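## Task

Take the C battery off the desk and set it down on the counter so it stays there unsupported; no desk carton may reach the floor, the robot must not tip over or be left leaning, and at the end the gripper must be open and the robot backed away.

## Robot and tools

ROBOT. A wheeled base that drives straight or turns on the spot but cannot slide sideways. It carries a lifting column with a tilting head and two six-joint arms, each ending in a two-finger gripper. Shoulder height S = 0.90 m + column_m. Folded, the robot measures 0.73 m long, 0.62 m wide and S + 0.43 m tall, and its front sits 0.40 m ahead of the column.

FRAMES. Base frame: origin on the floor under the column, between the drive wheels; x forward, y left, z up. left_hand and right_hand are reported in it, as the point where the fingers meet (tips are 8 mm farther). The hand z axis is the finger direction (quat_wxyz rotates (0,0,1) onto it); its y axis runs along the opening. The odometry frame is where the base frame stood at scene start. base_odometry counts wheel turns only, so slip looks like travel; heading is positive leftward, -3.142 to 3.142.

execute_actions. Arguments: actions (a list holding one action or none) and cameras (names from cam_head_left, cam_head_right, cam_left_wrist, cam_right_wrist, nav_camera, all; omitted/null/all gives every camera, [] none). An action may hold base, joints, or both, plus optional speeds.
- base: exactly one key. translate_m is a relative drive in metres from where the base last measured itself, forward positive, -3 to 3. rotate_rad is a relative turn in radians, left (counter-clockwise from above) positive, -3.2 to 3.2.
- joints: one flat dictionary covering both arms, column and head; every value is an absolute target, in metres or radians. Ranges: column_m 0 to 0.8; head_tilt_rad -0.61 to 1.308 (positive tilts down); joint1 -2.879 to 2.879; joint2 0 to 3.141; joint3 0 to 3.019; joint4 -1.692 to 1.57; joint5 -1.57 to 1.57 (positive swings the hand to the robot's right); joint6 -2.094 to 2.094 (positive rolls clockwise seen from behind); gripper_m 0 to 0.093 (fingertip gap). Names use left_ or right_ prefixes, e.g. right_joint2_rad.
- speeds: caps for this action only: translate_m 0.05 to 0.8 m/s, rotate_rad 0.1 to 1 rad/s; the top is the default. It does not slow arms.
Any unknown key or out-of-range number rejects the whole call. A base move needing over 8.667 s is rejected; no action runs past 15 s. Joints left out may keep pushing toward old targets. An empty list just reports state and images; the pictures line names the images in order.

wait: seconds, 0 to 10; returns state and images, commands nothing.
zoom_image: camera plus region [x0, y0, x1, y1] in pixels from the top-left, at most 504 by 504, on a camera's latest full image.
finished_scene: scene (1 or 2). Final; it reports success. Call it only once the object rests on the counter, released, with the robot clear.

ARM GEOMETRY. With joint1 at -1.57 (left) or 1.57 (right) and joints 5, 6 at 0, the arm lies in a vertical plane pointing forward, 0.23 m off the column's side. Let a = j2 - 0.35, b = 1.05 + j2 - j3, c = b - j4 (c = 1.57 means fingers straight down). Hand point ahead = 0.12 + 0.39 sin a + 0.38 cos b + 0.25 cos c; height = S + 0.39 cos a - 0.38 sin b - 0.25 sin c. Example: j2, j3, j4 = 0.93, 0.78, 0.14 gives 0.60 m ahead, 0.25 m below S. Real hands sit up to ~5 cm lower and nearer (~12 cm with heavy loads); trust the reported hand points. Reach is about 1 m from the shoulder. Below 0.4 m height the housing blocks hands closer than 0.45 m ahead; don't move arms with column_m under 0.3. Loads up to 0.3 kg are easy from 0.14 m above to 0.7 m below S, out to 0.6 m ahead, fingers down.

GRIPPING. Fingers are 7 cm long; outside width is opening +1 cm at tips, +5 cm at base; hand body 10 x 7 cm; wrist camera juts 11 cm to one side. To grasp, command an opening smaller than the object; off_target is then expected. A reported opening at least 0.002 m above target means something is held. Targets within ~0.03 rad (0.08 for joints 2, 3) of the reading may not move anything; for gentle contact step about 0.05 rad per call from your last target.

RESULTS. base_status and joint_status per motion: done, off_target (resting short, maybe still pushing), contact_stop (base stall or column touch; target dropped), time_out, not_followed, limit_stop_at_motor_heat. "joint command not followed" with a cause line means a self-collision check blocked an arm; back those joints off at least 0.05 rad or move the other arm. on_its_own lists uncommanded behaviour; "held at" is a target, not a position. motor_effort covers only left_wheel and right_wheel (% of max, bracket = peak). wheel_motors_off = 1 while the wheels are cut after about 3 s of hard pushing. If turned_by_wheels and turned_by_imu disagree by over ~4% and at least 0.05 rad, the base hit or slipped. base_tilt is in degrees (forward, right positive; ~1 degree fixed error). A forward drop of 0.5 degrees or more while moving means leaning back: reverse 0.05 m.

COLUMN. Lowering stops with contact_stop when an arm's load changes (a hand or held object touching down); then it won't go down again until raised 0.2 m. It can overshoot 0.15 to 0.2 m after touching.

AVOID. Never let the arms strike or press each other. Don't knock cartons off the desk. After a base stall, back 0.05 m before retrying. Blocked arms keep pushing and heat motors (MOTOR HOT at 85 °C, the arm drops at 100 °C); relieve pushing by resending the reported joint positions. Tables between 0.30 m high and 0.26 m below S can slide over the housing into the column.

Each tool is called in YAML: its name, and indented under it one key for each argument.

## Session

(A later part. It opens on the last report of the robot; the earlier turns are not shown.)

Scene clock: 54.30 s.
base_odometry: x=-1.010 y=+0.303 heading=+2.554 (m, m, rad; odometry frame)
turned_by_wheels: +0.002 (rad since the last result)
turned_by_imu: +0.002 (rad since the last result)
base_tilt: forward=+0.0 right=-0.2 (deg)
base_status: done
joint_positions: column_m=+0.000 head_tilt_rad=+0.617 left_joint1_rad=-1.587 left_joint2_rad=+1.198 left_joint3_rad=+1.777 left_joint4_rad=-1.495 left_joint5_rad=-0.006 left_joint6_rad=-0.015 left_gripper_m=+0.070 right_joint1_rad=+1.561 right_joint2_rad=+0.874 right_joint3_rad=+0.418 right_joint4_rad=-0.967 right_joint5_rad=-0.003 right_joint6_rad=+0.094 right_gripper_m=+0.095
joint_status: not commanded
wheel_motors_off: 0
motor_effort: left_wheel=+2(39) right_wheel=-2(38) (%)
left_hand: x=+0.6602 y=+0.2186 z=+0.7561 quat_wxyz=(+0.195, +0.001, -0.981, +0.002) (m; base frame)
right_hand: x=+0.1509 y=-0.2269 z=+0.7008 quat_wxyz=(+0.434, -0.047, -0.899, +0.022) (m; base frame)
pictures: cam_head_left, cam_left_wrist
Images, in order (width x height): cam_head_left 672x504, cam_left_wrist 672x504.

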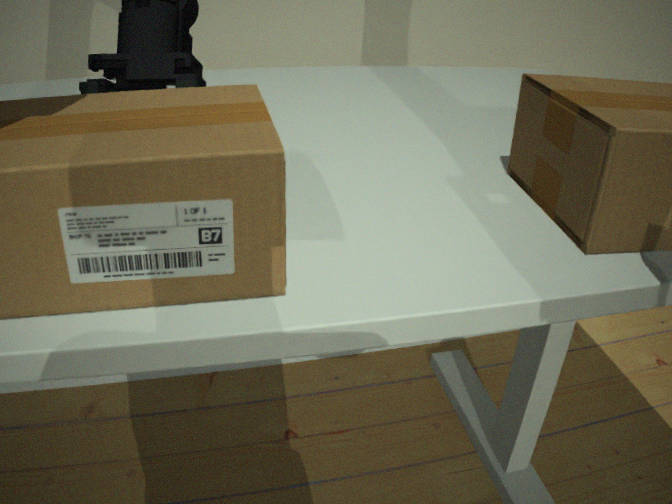

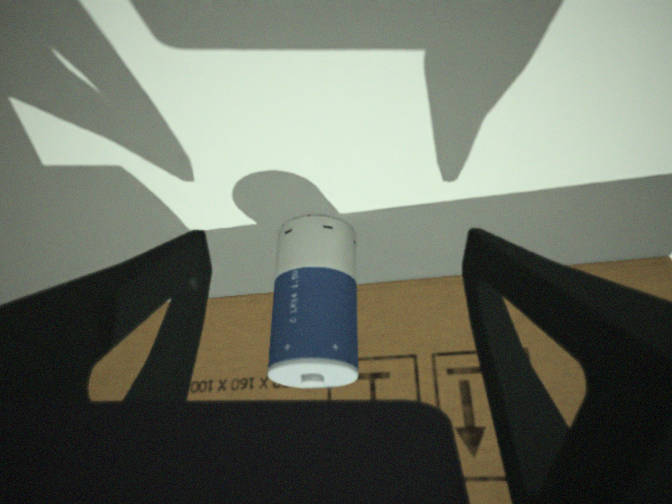

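execute_actions:
  actions:
    - {"base":{"translate_m":-0.015},"speeds":{"translate_m":0.05},"joints":{"left_joint2_rad":1.225}}
  cameras: ["cam_left_wrist"]

execute_actions:
  actions:
    - {"joints":{"left_gripper_m":0.015}}
  cameras: ["cam_head_left","cam_left_wrist"]

Scene clock: 56.63 s.
base_odometry: x=-0.997 y=+0.294 heading=+2.555 (m, m, rad; odometry frame)
turned_by_wheels: +0.002 (rad since the last result)
turned_by_imu: +0.002 (rad since the last result)
base_tilt: forward=+0.1 right=-0.1 (deg)
base_status: done
joint_positions: column_m=+0.000 head_tilt_rad=+0.617 left_joint1_rad=-1.587 left_joint2_rad=+1.209 left_joint3_rad=+1.777 left_joint4_rad=-1.496 left_joint5_rad=-0.006 left_joint6_rad=-0.015 left_gripper_m=+0.070 right_joint1_rad=+1.561 right_joint2_rad=+0.873 right_joint3_rad=+0.416 right_joint4_rad=-0.967 right_joint5_rad=-0.003 right_joint6_rad=+0.094 right_gripper_m=+0.095
joint_status: all done
wheel_motors_off: 0
motor_effort: left_wheel=+2(35) right_wheel=-2(56) (%)
left_hand: x=+0.6584 y=+0.2186 z=+0.7502 quat_wxyz=(+0.201, +0.001, -0.980, +0.002) (m; base frame)
right_hand: x=+0.1504 y=-0.2269 z=+0.7010 quat_wxyz=(+0.434, -0.047, -0.899, +0.022) (m; base frame)
pictures: cam_left_wrist
Images, in order (width x height): cam_left_wrist 672x504.

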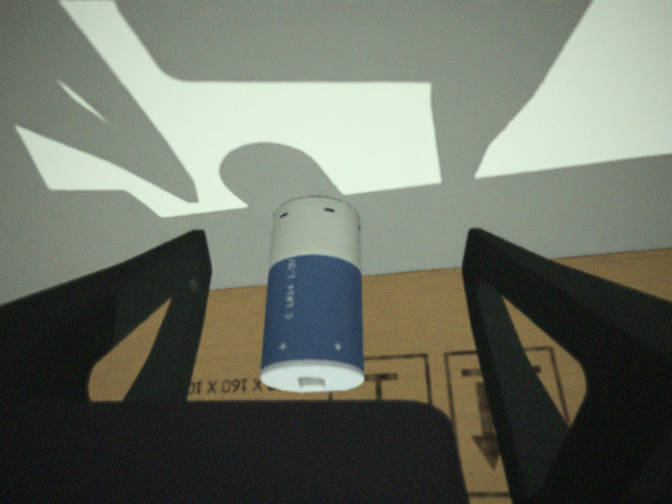

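Scene clock: 57.23 s.
base_odometry: x=-0.997 y=+0.294 heading=+2.555 (m, m, rad; odometry frame)
turned_by_wheels: +0.000 (rad since the last result)
turned_by_imu: +0.000 (rad since the last result)
base_tilt: forward=+0.3 right=+0.0 (deg)
base_status: not commanded
joint_positions: column_m=+0.000 head_tilt_rad=+0.617 left_joint1_rad=-1.587 left_joint2_rad=+1.209 left_joint3_rad=+1.777 left_joint4_rad=-1.496 left_joint5_rad=-0.006 left_joint6_rad=-0.015 left_gripper_m=+0.015 right_joint1_rad=+1.561 right_joint2_rad=+0.873 right_joint3_rad=+0.416 right_joint4_rad=-0.967 right_joint5_rad=-0.003 right_joint6_rad=+0.094 right_gripper_m=+0.095
joint_status: all done
wheel_motors_off: 0
motor_effort: left_wheel=+3(3) right_wheel=-2(2) (%)
left_hand: x=+0.6584 y=+0.2186 z=+0.7502 quat_wxyz=(+0.201, +0.001, -0.980, +0.002) (m; base frame)
right_hand: x=+0.1504 y=-0.2269 z=+0.7010 quat_wxyz=(+0.434, -0.047, -0.899, +0.022) (m; base frame)
pictures: cam_head_left, cam_left_wrist
Images, in order (width x height): cam_head_left 672x504, cam_left_wrist 672x504.

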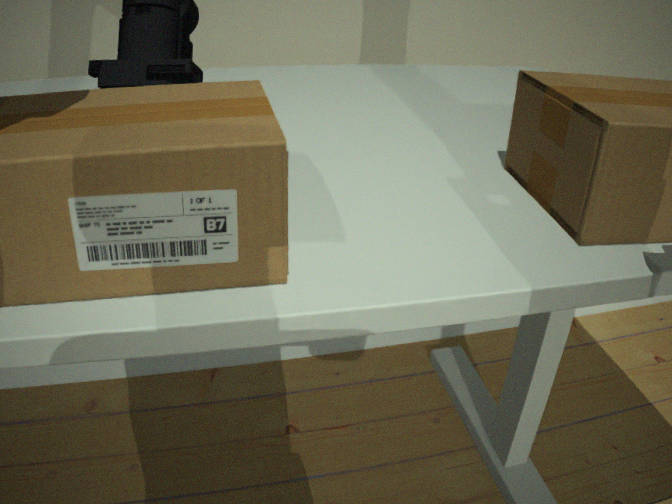

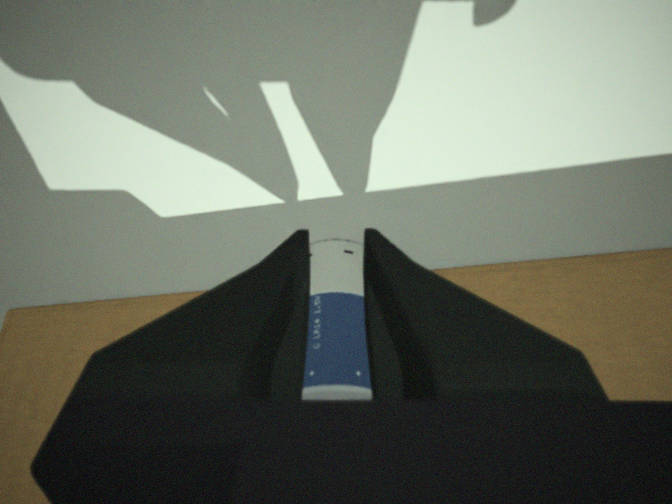

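execute_actions:
  actions:
    - {"joints":{"left_gripper_m":0.07}}
  cameras: []

execute_actions:
  actions:
    - {"base":{"translate_m":-0.025},"speeds":{"translate_m":0.05}}
  cameras: ["cam_head_left","cam_left_wrist"]

Scene clock: 58.90 s.
base_odometry: x=-0.997 y=+0.294 heading=+2.555 (m, m, rad; odometry frame)
turned_by_wheels: +0.000 (rad since the last result)
turned_by_imu: +0.000 (rad since the last result)
base_tilt: forward=+0.2 right=-0.3 (deg)
base_status: not commanded
joint_positions: column_m=+0.000 head_tilt_rad=+0.617 left_joint1_rad=-1.587 left_joint2_rad=+1.209 left_joint3_rad=+1.777 left_joint4_rad=-1.496 left_joint5_rad=-0.006 left_joint6_rad=-0.015 left_gripper_m=+0.070 right_joint1_rad=+1.561 right_joint2_rad=+0.873 right_joint3_rad=+0.416 right_joint4_rad=-0.967 right_joint5_rad=-0.003 right_joint6_rad=+0.094 right_gripper_m=+0.095
joint_status: all done
wheel_motors_off: 0
motor_effort: left_wheel=+3(3) right_wheel=-2(2) (%)
left_hand: x=+0.6584 y=+0.2186 z=+0.7502 quat_wxyz=(+0.201, +0.001, -0.980, +0.002) (m; base frame)
right_hand: x=+0.1504 y=-0.2269 z=+0.7010 quat_wxyz=(+0.434, -0.047, -0.899, +0.022) (m; base frame)
pictures: none
No camera images: the call's "cameras" was empty. Leave "cameras" out to get every camera's image.

Scene clock: 60.10 s.
base_odometry: x=-0.976 y=+0.280 heading=+2.556 (m, m, rad; odometry frame)
turned_by_wheels: +0.001 (rad since the last result)
turned_by_imu: +0.001 (rad since the last result)
base_tilt: forward=+0.1 right=-0.1 (deg)
base_status: done
joint_positions: column_m=+0.000 head_tilt_rad=+0.617 left_joint1_rad=-1.587 left_joint2_rad=+1.210 left_joint3_rad=+1.778 left_joint4_rad=-1.497 left_joint5_rad=-0.006 left_joint6_rad=-0.015 left_gripper_m=+0.070 right_joint1_rad=+1.561 right_joint2_rad=+0.873 right_joint3_rad=+0.417 right_joint4_rad=-0.967 right_joint5_rad=-0.003 right_joint6_rad=+0.094 right_gripper_m=+0.095
joint_status: not commanded
wheel_motors_off: 0
motor_effort: left_wheel=+2(24) right_wheel=-2(57) (%)
left_hand: x=+0.6583 y=+0.2186 z=+0.7500 quat_wxyz=(+0.201, +0.001, -0.979, +0.002) (m; base frame)
right_hand: x=+0.1509 y=-0.2269 z=+0.7009 quat_wxyz=(+0.434, -0.047, -0.899, +0.022) (m; base frame)
pictures: cam_head_left, cam_left_wrist
Images, in order (width x height): cam_head_left 672x504, cam_left_wrist 672x504.

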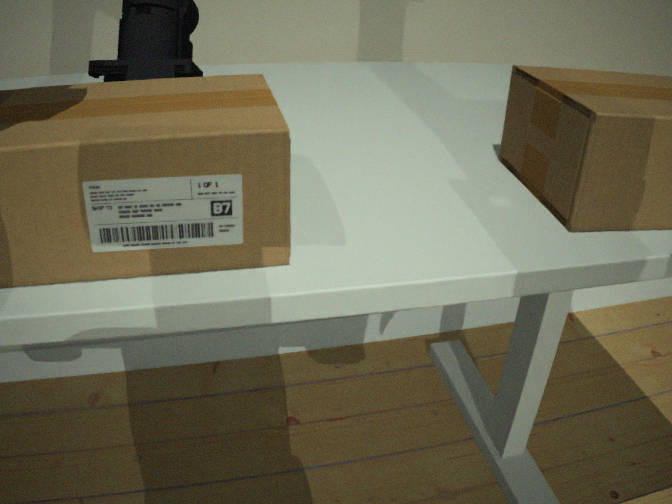

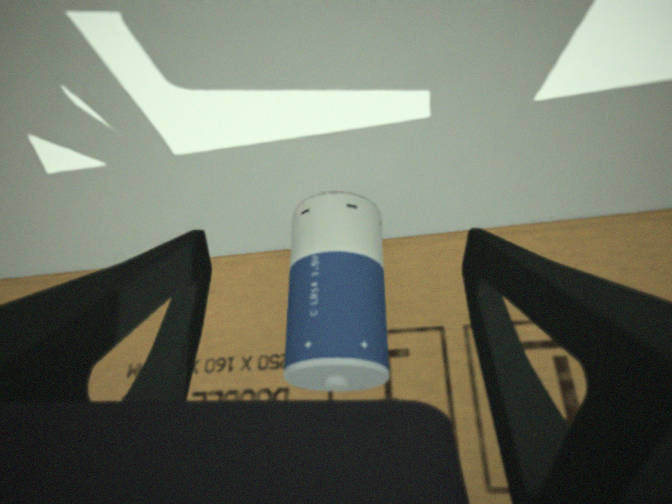

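execute_actions:
  actions:
    - {"joints":{"left_gripper_m":0.015}}
  cameras: ["cam_left_wrist"]

Scene clock: 61.20 s.
base_odometry: x=-0.976 y=+0.280 heading=+2.556 (m, m, rad; odometry frame)
turned_by_wheels: +0.000 (rad since the last result)
turned_by_imu: +0.000 (rad since the last result)
base_tilt: forward=+0.2 right=-0.2 (deg)
base_status: not commanded
joint_positions: column_m=+0.000 head_tilt_rad=+0.617 left_joint1_rad=-1.587 left_joint2_rad=+1.210 left_joint3_rad=+1.778 left_joint4_rad=-1.497 left_joint5_rad=-0.006 left_joint6_rad=-0.015 left_gripper_m=+0.024 right_joint1_rad=+1.561 right_joint2_rad=+0.873 right_joint3_rad=+0.417 right_joint4_rad=-0.967 right_joint5_rad=-0.003 right_joint6_rad=+0.094 right_gripper_m=+0.095
joint_status: left_gripper_m off_target (ended at +0.024, target +0.015)
wheel_motors_off: 0
motor_effort: left_wheel=+2(2) right_wheel=-2(2) (%)
left_hand: x=+0.6583 y=+0.2186 z=+0.7500 quat_wxyz=(+0.201, +0.001, -0.979, +0.002) (m; base frame)
right_hand: x=+0.1509 y=-0.2269 z=+0.7009 quat_wxyz=(+0.434, -0.047, -0.899, +0.022) (m; base frame)
pictures: cam_left_wrist
Images, in order (width x height): cam_left_wrist 672x504.

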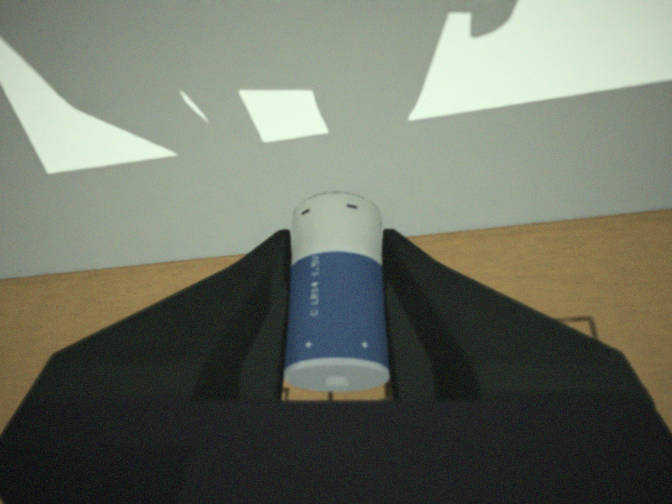

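execute_actions:
  actions:
    - {"joints":{"column_m":0.5,"head_tilt_rad":0.7,"left_gripper_m":0.01}}
  cameras: ["cam_left_wrist"]

execute_actions:
  actions:
    - {"base":{"translate_m":-0.5}}
  cameras: []

execute_actions:
  actions:
    - {"base":{"rotate_rad":-2.85}}
  cameras: ["cam_head_left","cam_left_wrist","nav_camera"]

Scene clock: 69.77 s.
base_odometry: x=-0.976 y=+0.280 heading=+2.556 (m, m, rad; odometry frame)
turned_by_wheels: +0.000 (rad since the last result)
turned_by_imu: +0.001 (rad since the last result)
base_tilt: forward=+0.2 right=+0.0 (deg)
base_status: not commanded
joint_positions: column_m=+0.500 head_tilt_rad=+0.703 left_joint1_rad=-1.587 left_joint2_rad=+1.216 left_joint3_rad=+1.778 left_joint4_rad=-1.497 left_joint5_rad=-0.006 left_joint6_rad=-0.015 left_gripper_m=+0.024 right_joint1_rad=+1.561 right_joint2_rad=+0.873 right_joint3_rad=+0.417 right_joint4_rad=-0.967 right_joint5_rad=-0.003 right_joint6_rad=+0.094 right_gripper_m=+0.095
joint_status: left_gripper_m off_target (ended at +0.024, target +0.010); the others done
wheel_motors_off: 0
motor_effort: left_wheel=+5(5) right_wheel=-3(3) (%)
left_hand: x=+0.6573 y=+0.2186 z=+1.2466 quat_wxyz=(+0.204, +0.001, -0.979, +0.002) (m; base frame)
right_hand: x=+0.1509 y=-0.2269 z=+1.2008 quat_wxyz=(+0.434, -0.047, -0.899, +0.022) (m; base frame)
pictures: cam_left_wrist
Images, in order (width x height): cam_left_wrist 672x504.

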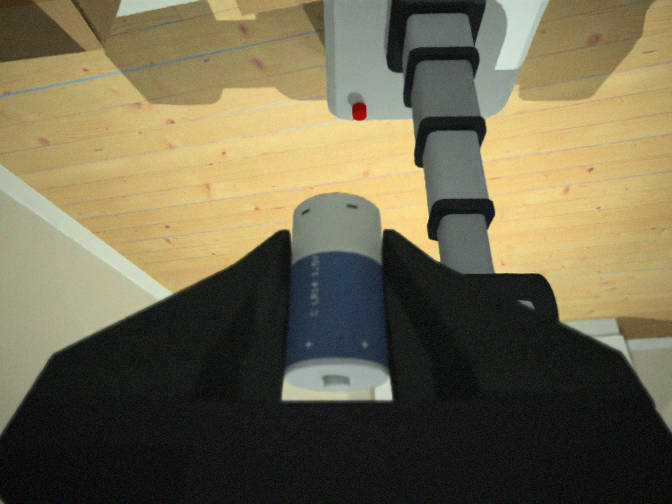

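Scene clock: 72.30 s.
base_odometry: x=-0.560 y=+0.004 heading=+2.556 (m, m, rad; odometry frame)
turned_by_wheels: +0.000 (rad since the last result)
turned_by_imu: +0.000 (rad since the last result)
base_tilt: forward=-0.1 right=+0.0 (deg)
base_status: done
joint_positions: column_m=+0.500 head_tilt_rad=+0.704 left_joint1_rad=-1.587 left_joint2_rad=+1.217 left_joint3_rad=+1.777 left_joint4_rad=-1.498 left_joint5_rad=-0.006 left_joint6_rad=-0.015 left_gripper_m=+0.024 right_joint1_rad=+1.561 right_joint2_rad=+0.872 right_joint3_rad=+0.415 right_joint4_rad=-0.967 right_joint5_rad=-0.003 right_joint6_rad=+0.094 right_gripper_m=+0.095
joint_status: not commanded
wheel_motors_off: 0
motor_effort: left_wheel=+0(34) right_wheel=+0(57) (%)
left_hand: x=+0.6566 y=+0.2186 z=+1.2462 quat_wxyz=(+0.206, +0.001, -0.979, +0.002) (m; base frame)
right_hand: x=+0.1501 y=-0.2269 z=+1.2011 quat_wxyz=(+0.434, -0.047, -0.899, +0.022) (m; base frame)
pictures: none
No camera images: the call's "cameras" was empty. Leave "cameras" out to get every camera's image.

Scene clock: 76.73 s.
base_odometry: x=-0.560 y=+0.004 heading=-0.292 (m, m, rad; odometry frame)
turned_by_wheels: -2.849 (rad since the last result)
turned_by_imu: -2.898 (rad since the last result)
base_tilt: forward=+0.0 right=+0.0 (deg)
base_status: done
joint_positions: column_m=+0.500 head_tilt_rad=+0.704 left_joint1_rad=-1.587 left_joint2_rad=+1.217 left_joint3_rad=+1.777 left_joint4_rad=-1.498 left_joint5_rad=-0.006 left_joint6_rad=-0.015 left_gripper_m=+0.024 right_joint1_rad=+1.561 right_joint2_rad=+0.872 right_joint3_rad=+0.415 right_joint4_rad=-0.967 right_joint5_rad=-0.003 right_joint6_rad=+0.094 right_gripper_m=+0.095
joint_status: not commanded
wheel_motors_off: 0
motor_effort: left_wheel=+6(43) right_wheel=-7(43) (%)
left_hand: x=+0.6566 y=+0.2186 z=+1.2462 quat_wxyz=(+0.206, +0.001, -0.979, +0.002) (m; base frame)
right_hand: x=+0.1501 y=-0.2269 z=+1.2011 quat_wxyz=(+0.434, -0.047, -0.899, +0.022) (m; base frame)
pictures: cam_head_left, cam_left_wrist, nav_camera
Images, in order (width x height): cam_head_left 672x504, cam_left_wrist 672x504, nav_camera 672x504.

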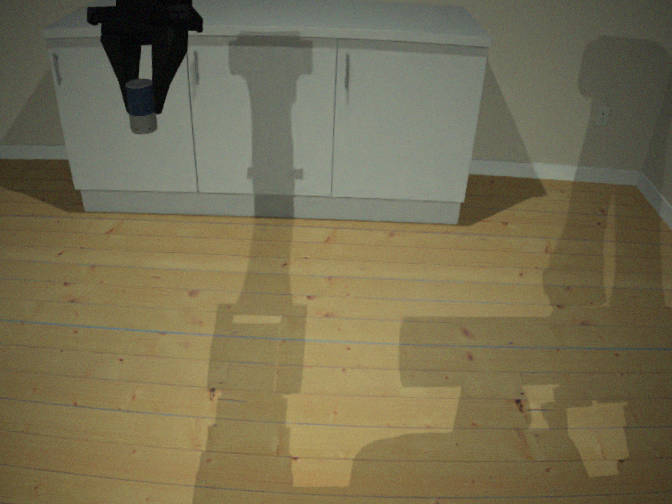

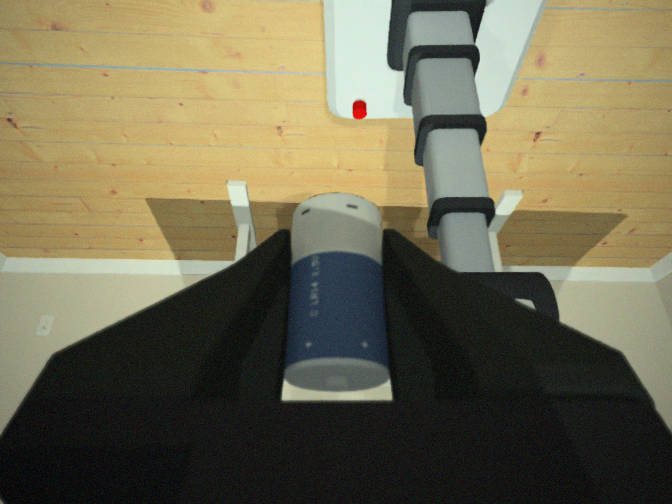

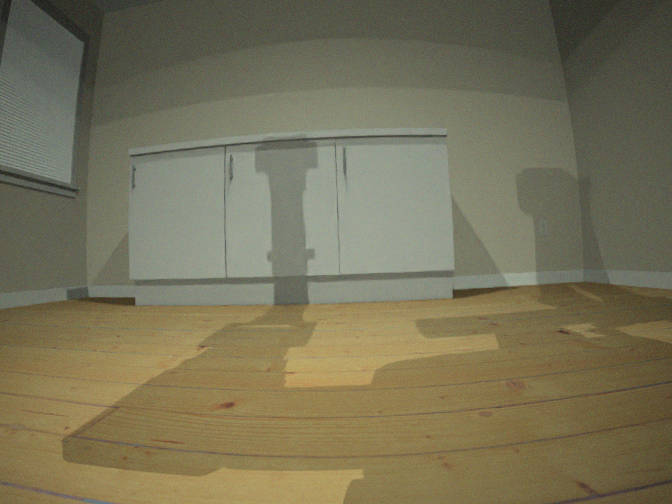

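execute_actions:
  actions:
    - {"base":{"translate_m":1.1},"joints":{"left_joint4_rad":-1.15,"head_tilt_rad":0.6}}
  cameras: ["cam_head_left","cam_left_wrist","nav_camera"]

Scene clock: 81.97 s.
base_odometry: x=+0.494 y=-0.313 heading=-0.292 (m, m, rad; odometry frame)
turned_by_wheels: +0.000 (rad since the last result)
turned_by_imu: +0.001 (rad since the last result)
base_tilt: forward=+0.3 right=-0.2 (deg)
base_status: done
joint_positions: column_m=+0.500 head_tilt_rad=+0.617 left_joint1_rad=-1.587 left_joint2_rad=+1.218 left_joint3_rad=+1.777 left_joint4_rad=-1.153 left_joint5_rad=-0.006 left_joint6_rad=-0.015 left_gripper_m=+0.024 right_joint1_rad=+1.561 right_joint2_rad=+0.871 right_joint3_rad=+0.420 right_joint4_rad=-0.967 right_joint5_rad=-0.003 right_joint6_rad=+0.094 right_gripper_m=+0.095
joint_status: all done
wheel_motors_off: 0
motor_effort: left_wheel=+2(50) right_wheel=+0(35) (%)
left_hand: x=+0.7383 y=+0.2176 z=+1.2254 quat_wxyz=(+0.035, +0.003, -0.999, +0.004) (m; base frame)
right_hand: x=+0.1524 y=-0.2269 z=+1.2004 quat_wxyz=(+0.432, -0.047, -0.900, +0.022) (m; base frame)
pictures: cam_head_left, cam_left_wrist, nav_camera
Images, in order (width x height): cam_head_left 672x504, cam_left_wrist 672x504, nav_camera 672x504.

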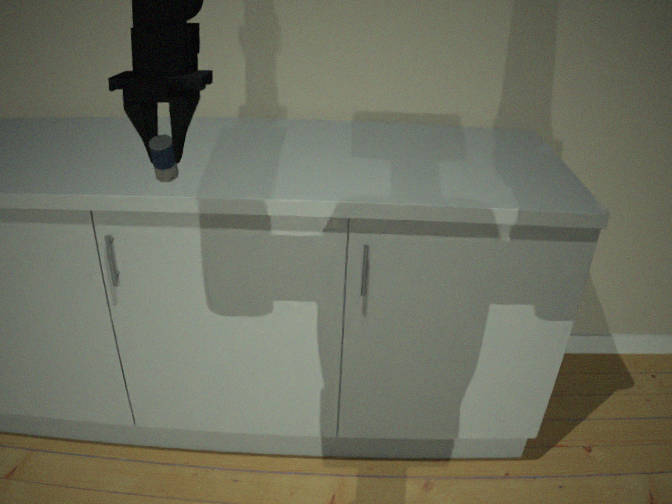

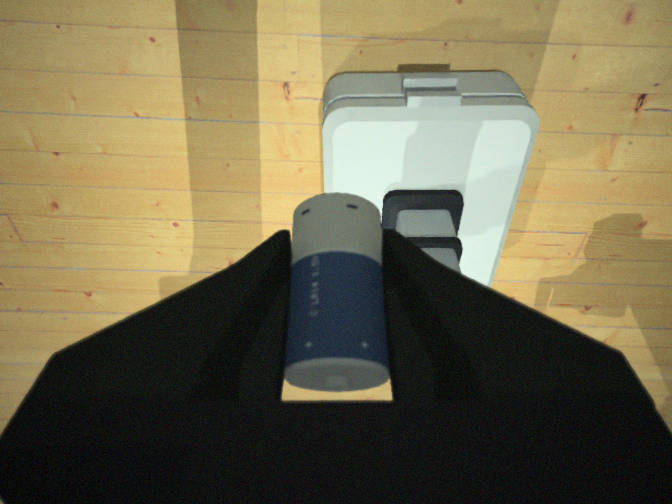

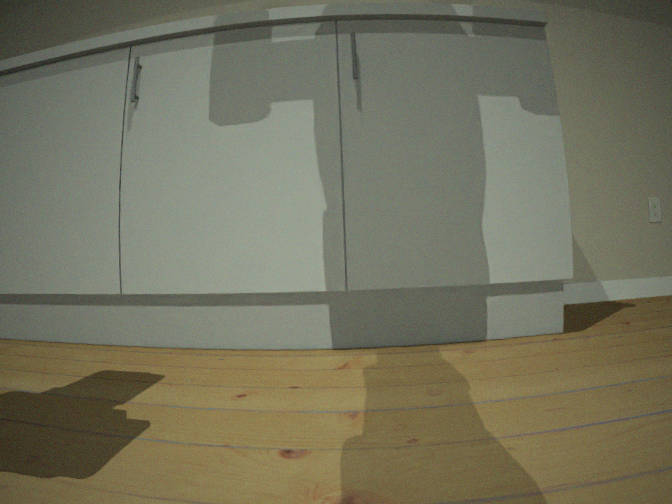

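execute_actions:
  actions:
    - {"base":{"translate_m":0.5},"joints":{"left_joint4_rad":-1.5,"head_tilt_rad":0.8}}
  cameras: ["cam_head_left","cam_left_wrist","nav_camera"]

Scene clock: 85.97 s.
base_odometry: x=+0.973 y=-0.457 heading=-0.291 (m, m, rad; odometry frame)
turned_by_wheels: +0.001 (rad since the last result)
turned_by_imu: +0.001 (rad since the last result)
base_tilt: forward=+0.2 right=-0.1 (deg)
base_status: done
joint_positions: column_m=+0.500 head_tilt_rad=+0.802 left_joint1_rad=-1.587 left_joint2_rad=+1.219 left_joint3_rad=+1.778 left_joint4_rad=-1.495 left_joint5_rad=-0.006 left_joint6_rad=-0.015 left_gripper_m=+0.024 right_joint1_rad=+1.561 right_joint2_rad=+0.871 right_joint3_rad=+0.422 right_joint4_rad=-0.967 right_joint5_rad=-0.003 right_joint6_rad=+0.094 right_gripper_m=+0.095
joint_status: all done
wheel_motors_off: 0
motor_effort: left_wheel=+1(33) right_wheel=-2(34) (%)
left_hand: x=+0.6576 y=+0.2186 z=+1.2452 quat_wxyz=(+0.205, +0.001, -0.979, +0.002) (m; base frame)
right_hand: x=+0.1539 y=-0.2269 z=+1.2000 quat_wxyz=(+0.431, -0.047, -0.901, +0.021) (m; base frame)
pictures: cam_head_left, cam_left_wrist, nav_camera
Images, in order (width x height): cam_head_left 672x504, cam_left_wrist 672x504, nav_camera 672x504.

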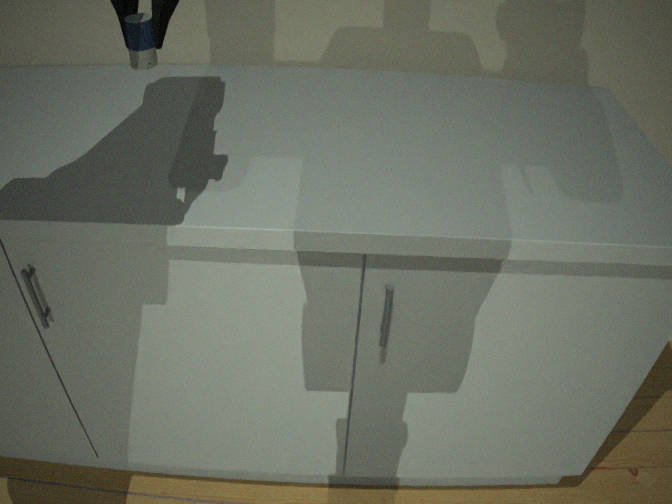

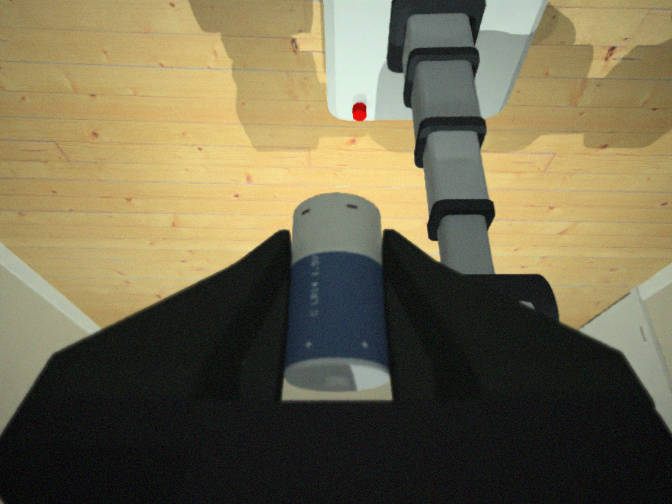

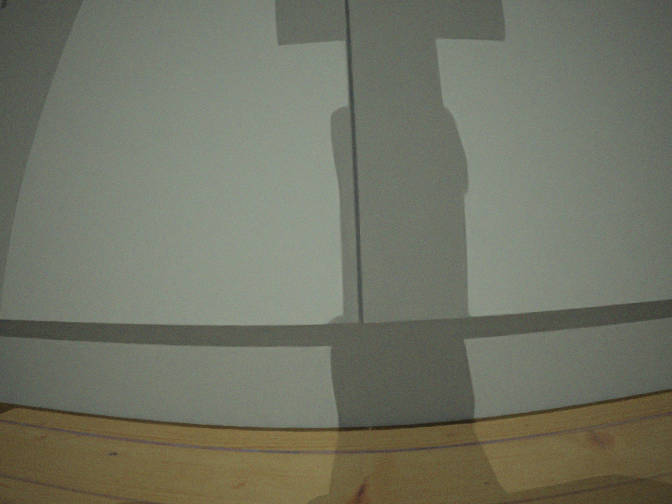

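execute_actions:
  actions:
    - {"base":{"translate_m":0.18},"speeds":{"translate_m":0.2}}
  cameras: ["cam_head_left","cam_left_wrist","nav_camera"]

Scene clock: 89.60 s.
base_odometry: x=+1.145 y=-0.508 heading=-0.291 (m, m, rad; odometry frame)
turned_by_wheels: +0.001 (rad since the last result)
turned_by_imu: +0.001 (rad since the last result)
base_tilt: forward=+0.1 right=-0.2 (deg)
base_status: done
joint_positions: column_m=+0.500 head_tilt_rad=+0.803 left_joint1_rad=-1.587 left_joint2_rad=+1.219 left_joint3_rad=+1.778 left_joint4_rad=-1.495 left_joint5_rad=-0.006 left_joint6_rad=-0.015 left_gripper_m=+0.024 right_joint1_rad=+1.561 right_joint2_rad=+0.871 right_joint3_rad=+0.420 right_joint4_rad=-0.967 right_joint5_rad=-0.003 right_joint6_rad=+0.094 right_gripper_m=+0.095
joint_status: not commanded
wheel_motors_off: 0
motor_effort: left_wheel=+2(29) right_wheel=-2(26) (%)
left_hand: x=+0.6574 y=+0.2186 z=+1.2450 quat_wxyz=(+0.205, +0.001, -0.979, +0.002) (m; base frame)
right_hand: x=+0.1527 y=-0.2269 z=+1.2004 quat_wxyz=(+0.432, -0.047, -0.900, +0.022) (m; base frame)
pictures: cam_head_left, cam_left_wrist, nav_camera
Images, in order (width x height): cam_head_left 672x504, cam_left_wrist 672x504, nav_camera 672x504.

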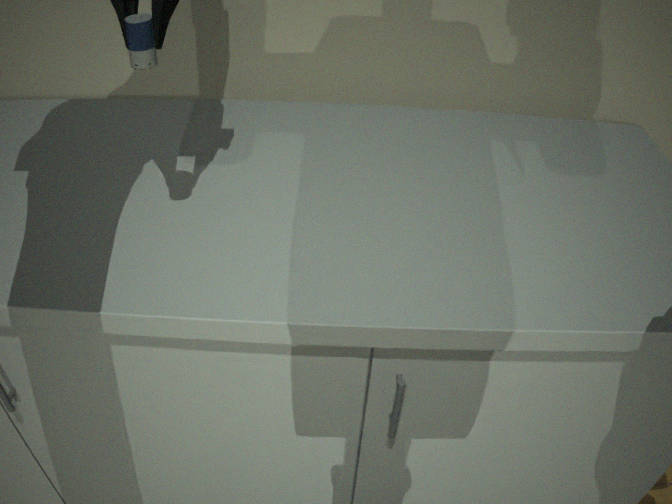

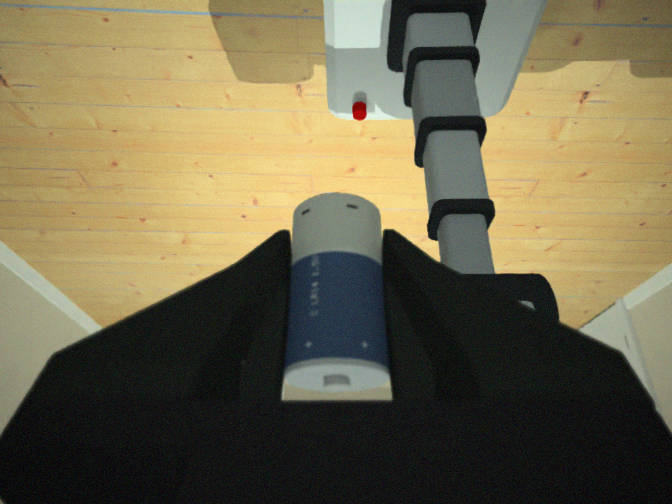

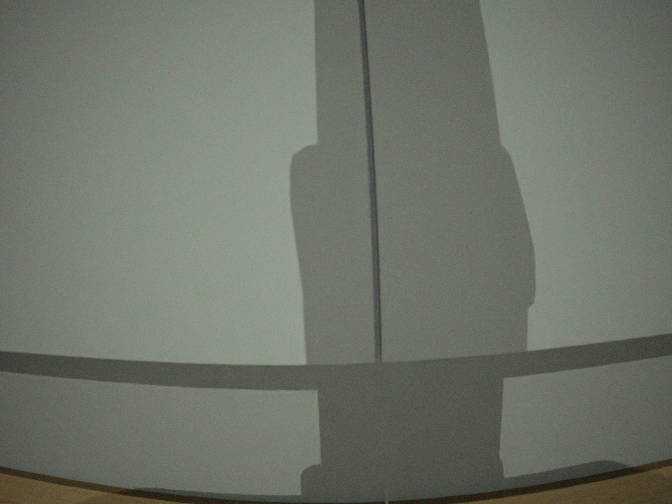

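execute_actions:
  actions:
    - {"joints":{"column_m":0.3,"head_tilt_rad":0.7}}
  cameras: ["cam_head_left","cam_left_wrist","nav_camera"]

Scene clock: 94.20 s.
base_odometry: x=+1.145 y=-0.508 heading=-0.291 (m, m, rad; odometry frame)
turned_by_wheels: +0.000 (rad since the last result)
turned_by_imu: +0.001 (rad since the last result)
base_tilt: forward=+0.0 right=-0.2 (deg)
base_status: not commanded
joint_positions: column_m=+0.300 head_tilt_rad=+0.717 left_joint1_rad=-1.587 left_joint2_rad=+1.219 left_joint3_rad=+1.778 left_joint4_rad=-1.495 left_joint5_rad=-0.006 left_joint6_rad=-0.015 left_gripper_m=+0.024 right_joint1_rad=+1.561 right_joint2_rad=+0.871 right_joint3_rad=+0.420 right_joint4_rad=-0.967 right_joint5_rad=-0.003 right_joint6_rad=+0.094 right_gripper_m=+0.095
joint_status: all done
wheel_motors_off: 0
motor_effort: left_wheel=+3(2) right_wheel=-2(2) (%)
left_hand: x=+0.6574 y=+0.2186 z=+1.0452 quat_wxyz=(+0.205, +0.001, -0.979, +0.002) (m; base frame)
right_hand: x=+0.1527 y=-0.2269 z=+1.0005 quat_wxyz=(+0.432, -0.047, -0.900, +0.022) (m; base frame)
pictures: cam_head_left, cam_left_wrist, nav_camera
Images, in order (width x height): cam_head_left 672x504, cam_left_wrist 672x504, nav_camera 672x504.

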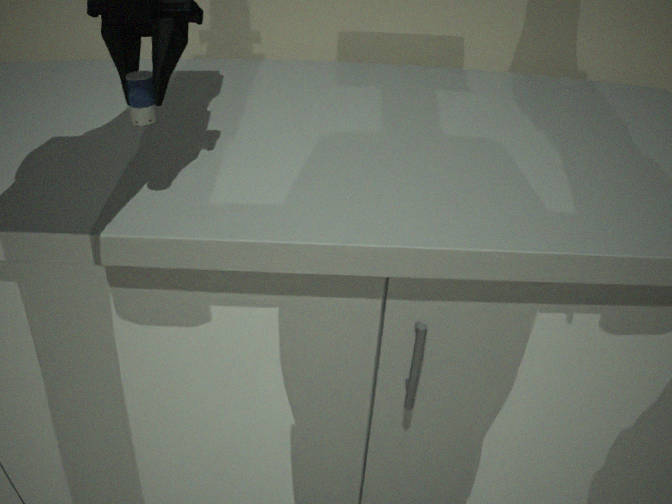

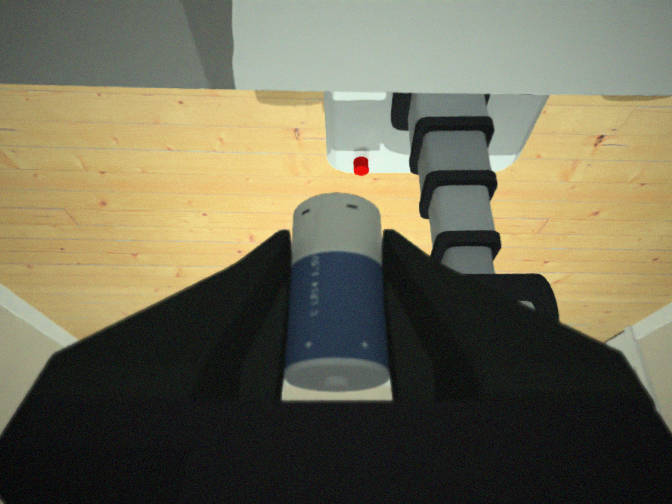

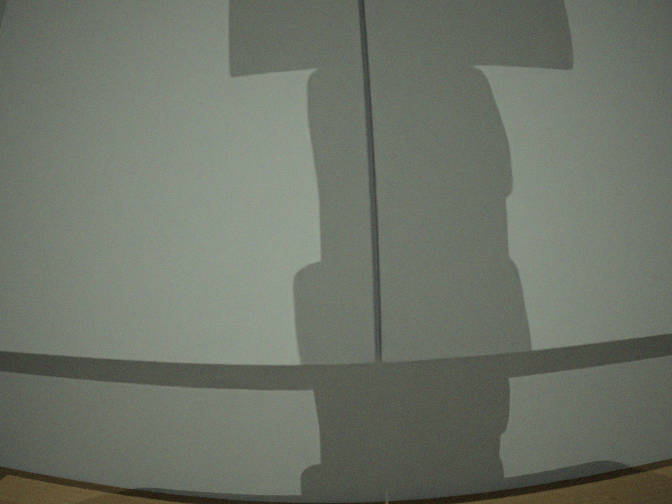

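execute_actions:
  actions:
    - {"joints":{"column_m":0.22}}
  cameras: ["cam_head_left","cam_left_wrist"]

Scene clock: 97.20 s.
base_odometry: x=+1.145 y=-0.508 heading=-0.291 (m, m, rad; odometry frame)
turned_by_wheels: +0.000 (rad since the last result)
turned_by_imu: +0.000 (rad since the last result)
base_tilt: forward=+0.1 right=-0.2 (deg)
base_status: not commanded
joint_positions: column_m=+0.220 head_tilt_rad=+0.717 left_joint1_rad=-1.587 left_joint2_rad=+1.219 left_joint3_rad=+1.778 left_joint4_rad=-1.495 left_joint5_rad=-0.006 left_joint6_rad=-0.015 left_gripper_m=+0.024 right_joint1_rad=+1.561 right_joint2_rad=+0.871 right_joint3_rad=+0.420 right_joint4_rad=-0.967 right_joint5_rad=-0.003 right_joint6_rad=+0.094 right_gripper_m=+0.095
joint_status: all done
wheel_motors_off: 0
motor_effort: left_wheel=+2(3) right_wheel=-2(2) (%)
left_hand: x=+0.6574 y=+0.2186 z=+0.9652 quat_wxyz=(+0.205, +0.001, -0.979, +0.002) (m; base frame)
right_hand: x=+0.1527 y=-0.2269 z=+0.9205 quat_wxyz=(+0.432, -0.047, -0.900, +0.022) (m; base frame)
pictures: cam_head_left, cam_left_wrist
Images, in order (width x height): cam_head_left 672x504, cam_left_wrist 672x504.

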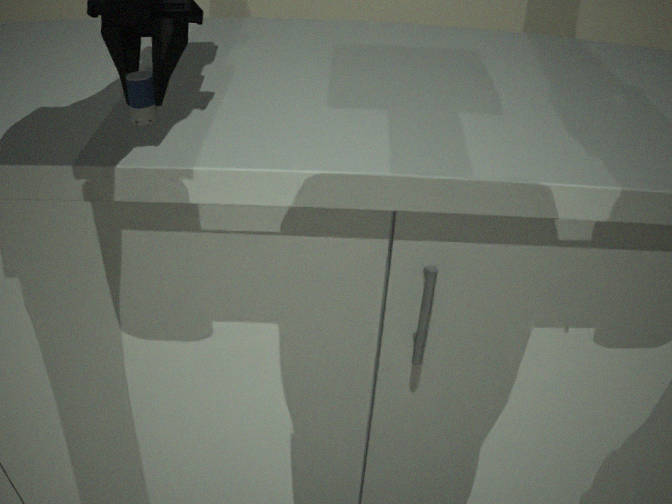

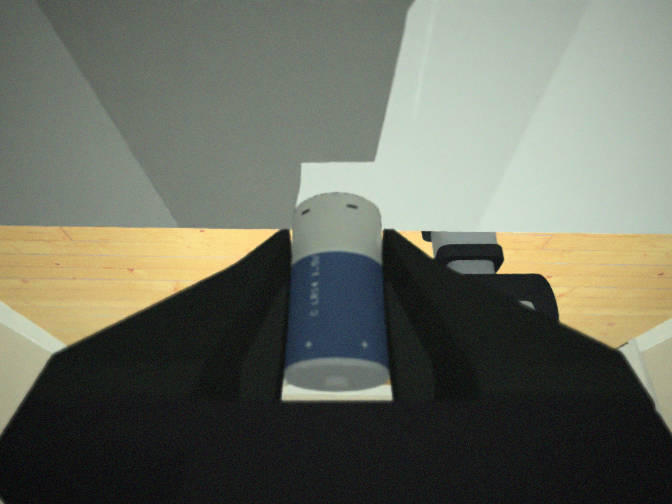

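execute_actions:
  actions:
    - {"base":{"translate_m":0.08},"speeds":{"translate_m":0.1},"joints":{"column_m":0.19}}
  cameras: ["cam_head_left","cam_left_wrist","nav_camera"]

Scene clock: 100.27 s.
base_odometry: x=+1.222 y=-0.531 heading=-0.290 (m, m, rad; odometry frame)
turned_by_wheels: +0.001 (rad since the last result)
turned_by_imu: +0.001 (rad since the last result)
base_tilt: forward=+0.1 right=+0.0 (deg)
base_status: done
joint_positions: column_m=+0.190 head_tilt_rad=+0.716 left_joint1_rad=-1.587 left_joint2_rad=+1.215 left_joint3_rad=+1.780 left_joint4_rad=-1.511 left_joint5_rad=-0.006 left_joint6_rad=-0.015 left_gripper_m=+0.024 right_joint1_rad=+1.561 right_joint2_rad=+0.870 right_joint3_rad=+0.420 right_joint4_rad=-0.967 right_joint5_rad=-0.003 right_joint6_rad=+0.094 right_gripper_m=+0.095
joint_status: all done
wheel_motors_off: 0
motor_effort: left_wheel=+1(32) right_wheel=-1(27) (%)
left_hand: x=+0.6552 y=+0.2186 z=+0.9393 quat_wxyz=(+0.210, +0.001, -0.978, +0.002) (m; base frame)
right_hand: x=+0.1527 y=-0.2269 z=+0.8906 quat_wxyz=(+0.432, -0.047, -0.901, +0.022) (m; base frame)
pictures: cam_head_left, cam_left_wrist, nav_camera
Images, in order (width x height): cam_head_left 672x504, cam_left_wrist 672x504, nav_camera 672x504.

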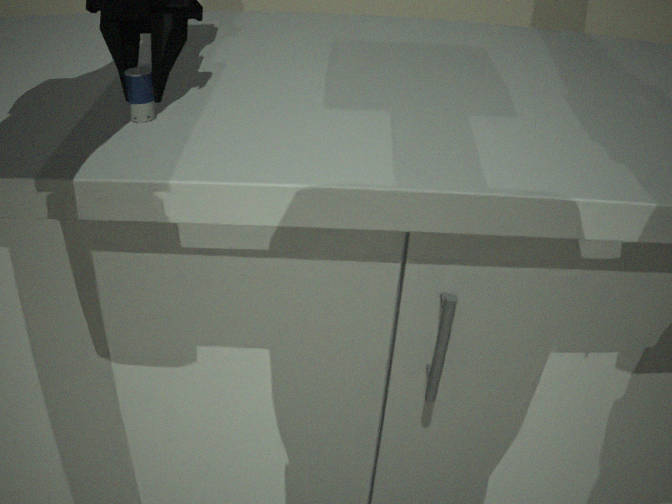

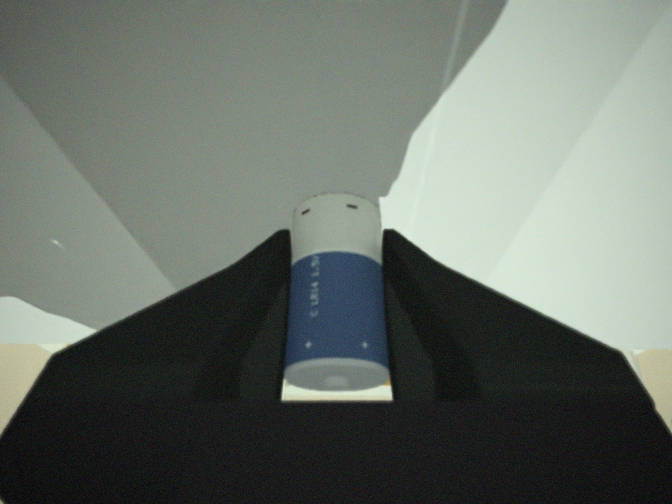

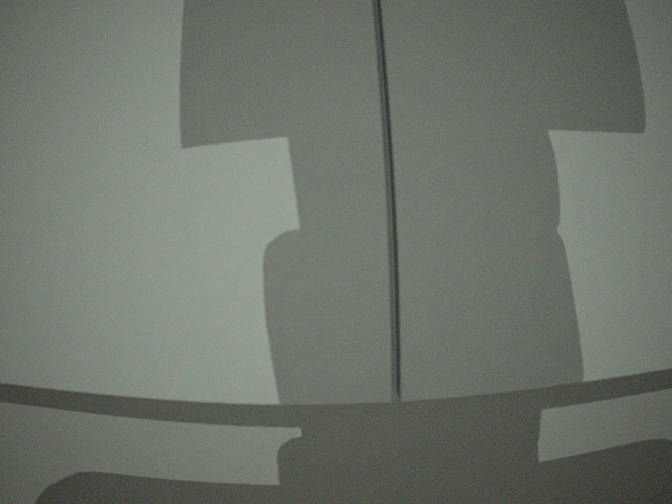

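Touched down (joints shifted). Release.

execute_actions:
  actions:
    - {"joints":{"left_gripper_m":0.08}}
  cameras: []

execute_actions:
  actions:
    - {"joints":{"column_m":0.35}}
  cameras: ["cam_head_left"]

execute_actions:
  actions:
    - {"base":{"translate_m":-0.4}}
  cameras: ["cam_head_left"]

Scene clock: 102.40 s.
base_odometry: x=+1.222 y=-0.531 heading=-0.290 (m, m, rad; odometry frame)
turned_by_wheels: +0.000 (rad since the last result)
turned_by_imu: +0.000 (rad since the last result)
base_tilt: forward=+0.0 right=-0.2 (deg)
base_status: not commanded
joint_positions: column_m=+0.190 head_tilt_rad=+0.716 left_joint1_rad=-1.587 left_joint2_rad=+1.216 left_joint3_rad=+1.780 left_joint4_rad=-1.508 left_joint5_rad=-0.006 left_joint6_rad=-0.015 left_gripper_m=+0.080 right_joint1_rad=+1.561 right_joint2_rad=+0.870 right_joint3_rad=+0.420 right_joint4_rad=-0.967 right_joint5_rad=-0.003 right_joint6_rad=+0.094 right_gripper_m=+0.095
joint_status: all done
wheel_motors_off: 0
motor_effort: left_wheel=+0(1) right_wheel=-1(1) (%)
left_hand: x=+0.6557 y=+0.2186 z=+0.9389 quat_wxyz=(+0.209, +0.001, -0.978, +0.002) (m; base frame)
right_hand: x=+0.1527 y=-0.2269 z=+0.8906 quat_wxyz=(+0.432, -0.047, -0.901, +0.022) (m; base frame)
pictures: none
No camera images: the call's "cameras" was empty. Leave "cameras" out to get every camera's image.

Scene clock: 105.07 s.
base_odometry: x=+1.222 y=-0.531 heading=-0.290 (m, m, rad; odometry frame)
turned_by_wheels: +0.000 (rad since the last result)
turned_by_imu: +0.000 (rad since the last result)
base_tilt: forward=+0.1 right=-0.1 (deg)
base_status: not commanded
joint_positions: column_m=+0.350 head_tilt_rad=+0.716 left_joint1_rad=-1.587 left_joint2_rad=+1.216 left_joint3_rad=+1.780 left_joint4_rad=-1.508 left_joint5_rad=-0.006 left_joint6_rad=-0.015 left_gripper_m=+0.080 right_joint1_rad=+1.561 right_joint2_rad=+0.870 right_joint3_rad=+0.420 right_joint4_rad=-0.967 right_joint5_rad=-0.003 right_joint6_rad=+0.094 right_gripper_m=+0.095
joint_status: all done
wheel_motors_off: 0
motor_effort: left_wheel=+2(1) right_wheel=-1(1) (%)
left_hand: x=+0.6558 y=+0.2186 z=+1.0987 quat_wxyz=(+0.209, +0.001, -0.978, +0.002) (m; base frame)
right_hand: x=+0.1527 y=-0.2269 z=+1.0505 quat_wxyz=(+0.432, -0.047, -0.901, +0.022) (m; base frame)
pictures: cam_head_left
Images, in order (width x height): cam_head_left 672x504.

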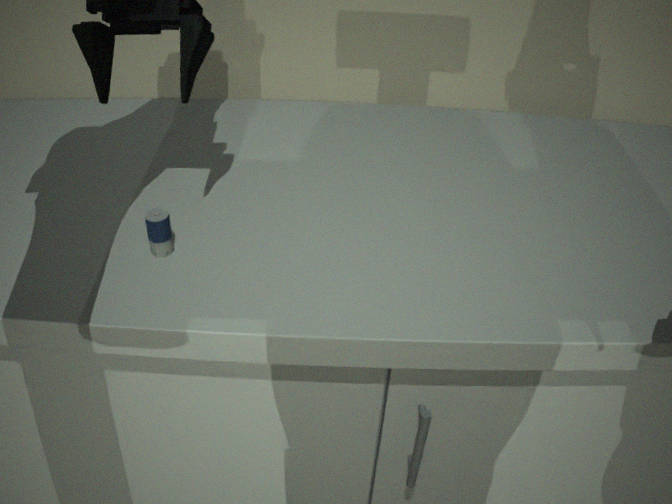

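Scene clock: 107.50 s.
base_odometry: x=+0.839 y=-0.417 heading=-0.288 (m, m, rad; odometry frame)
turned_by_wheels: +0.002 (rad since the last result)
turned_by_imu: +0.002 (rad since the last result)
base_tilt: forward=+0.2 right=-0.2 (deg)
base_status: done
joint_positions: column_m=+0.350 head_tilt_rad=+0.716 left_joint1_rad=-1.587 left_joint2_rad=+1.216 left_joint3_rad=+1.779 left_joint4_rad=-1.505 left_joint5_rad=-0.006 left_joint6_rad=-0.015 left_gripper_m=+0.080 right_joint1_rad=+1.561 right_joint2_rad=+0.869 right_joint3_rad=+0.417 right_joint4_rad=-0.967 right_joint5_rad=-0.003 right_joint6_rad=+0.094 right_gripper_m=+0.095
joint_status: not commanded
wheel_motors_off: 0
motor_effort: left_wheel=+2(35) right_wheel=-3(31) (%)
left_hand: x=+0.6562 y=+0.2186 z=+1.0981 quat_wxyz=(+0.208, +0.001, -0.978, +0.002) (m; base frame)
right_hand: x=+0.1514 y=-0.2269 z=+1.0509 quat_wxyz=(+0.432, -0.047, -0.900, +0.022) (m; base frame)
pictures: cam_head_left
Images, in order (width x height): cam_head_left 672x504.

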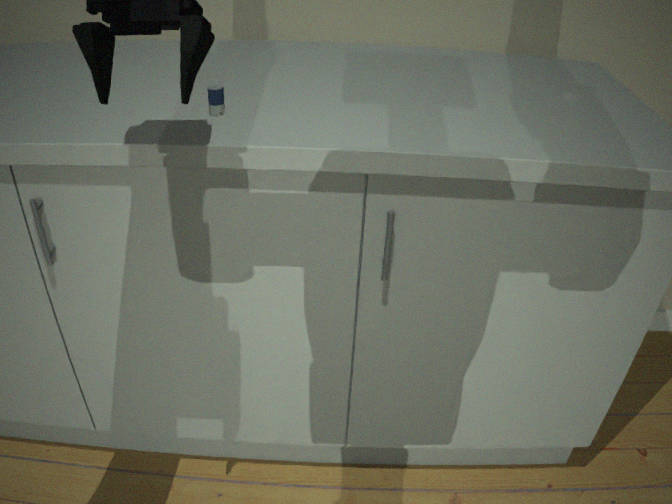

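finished_scene:
  scene: 1

The scene is finished: the task was done.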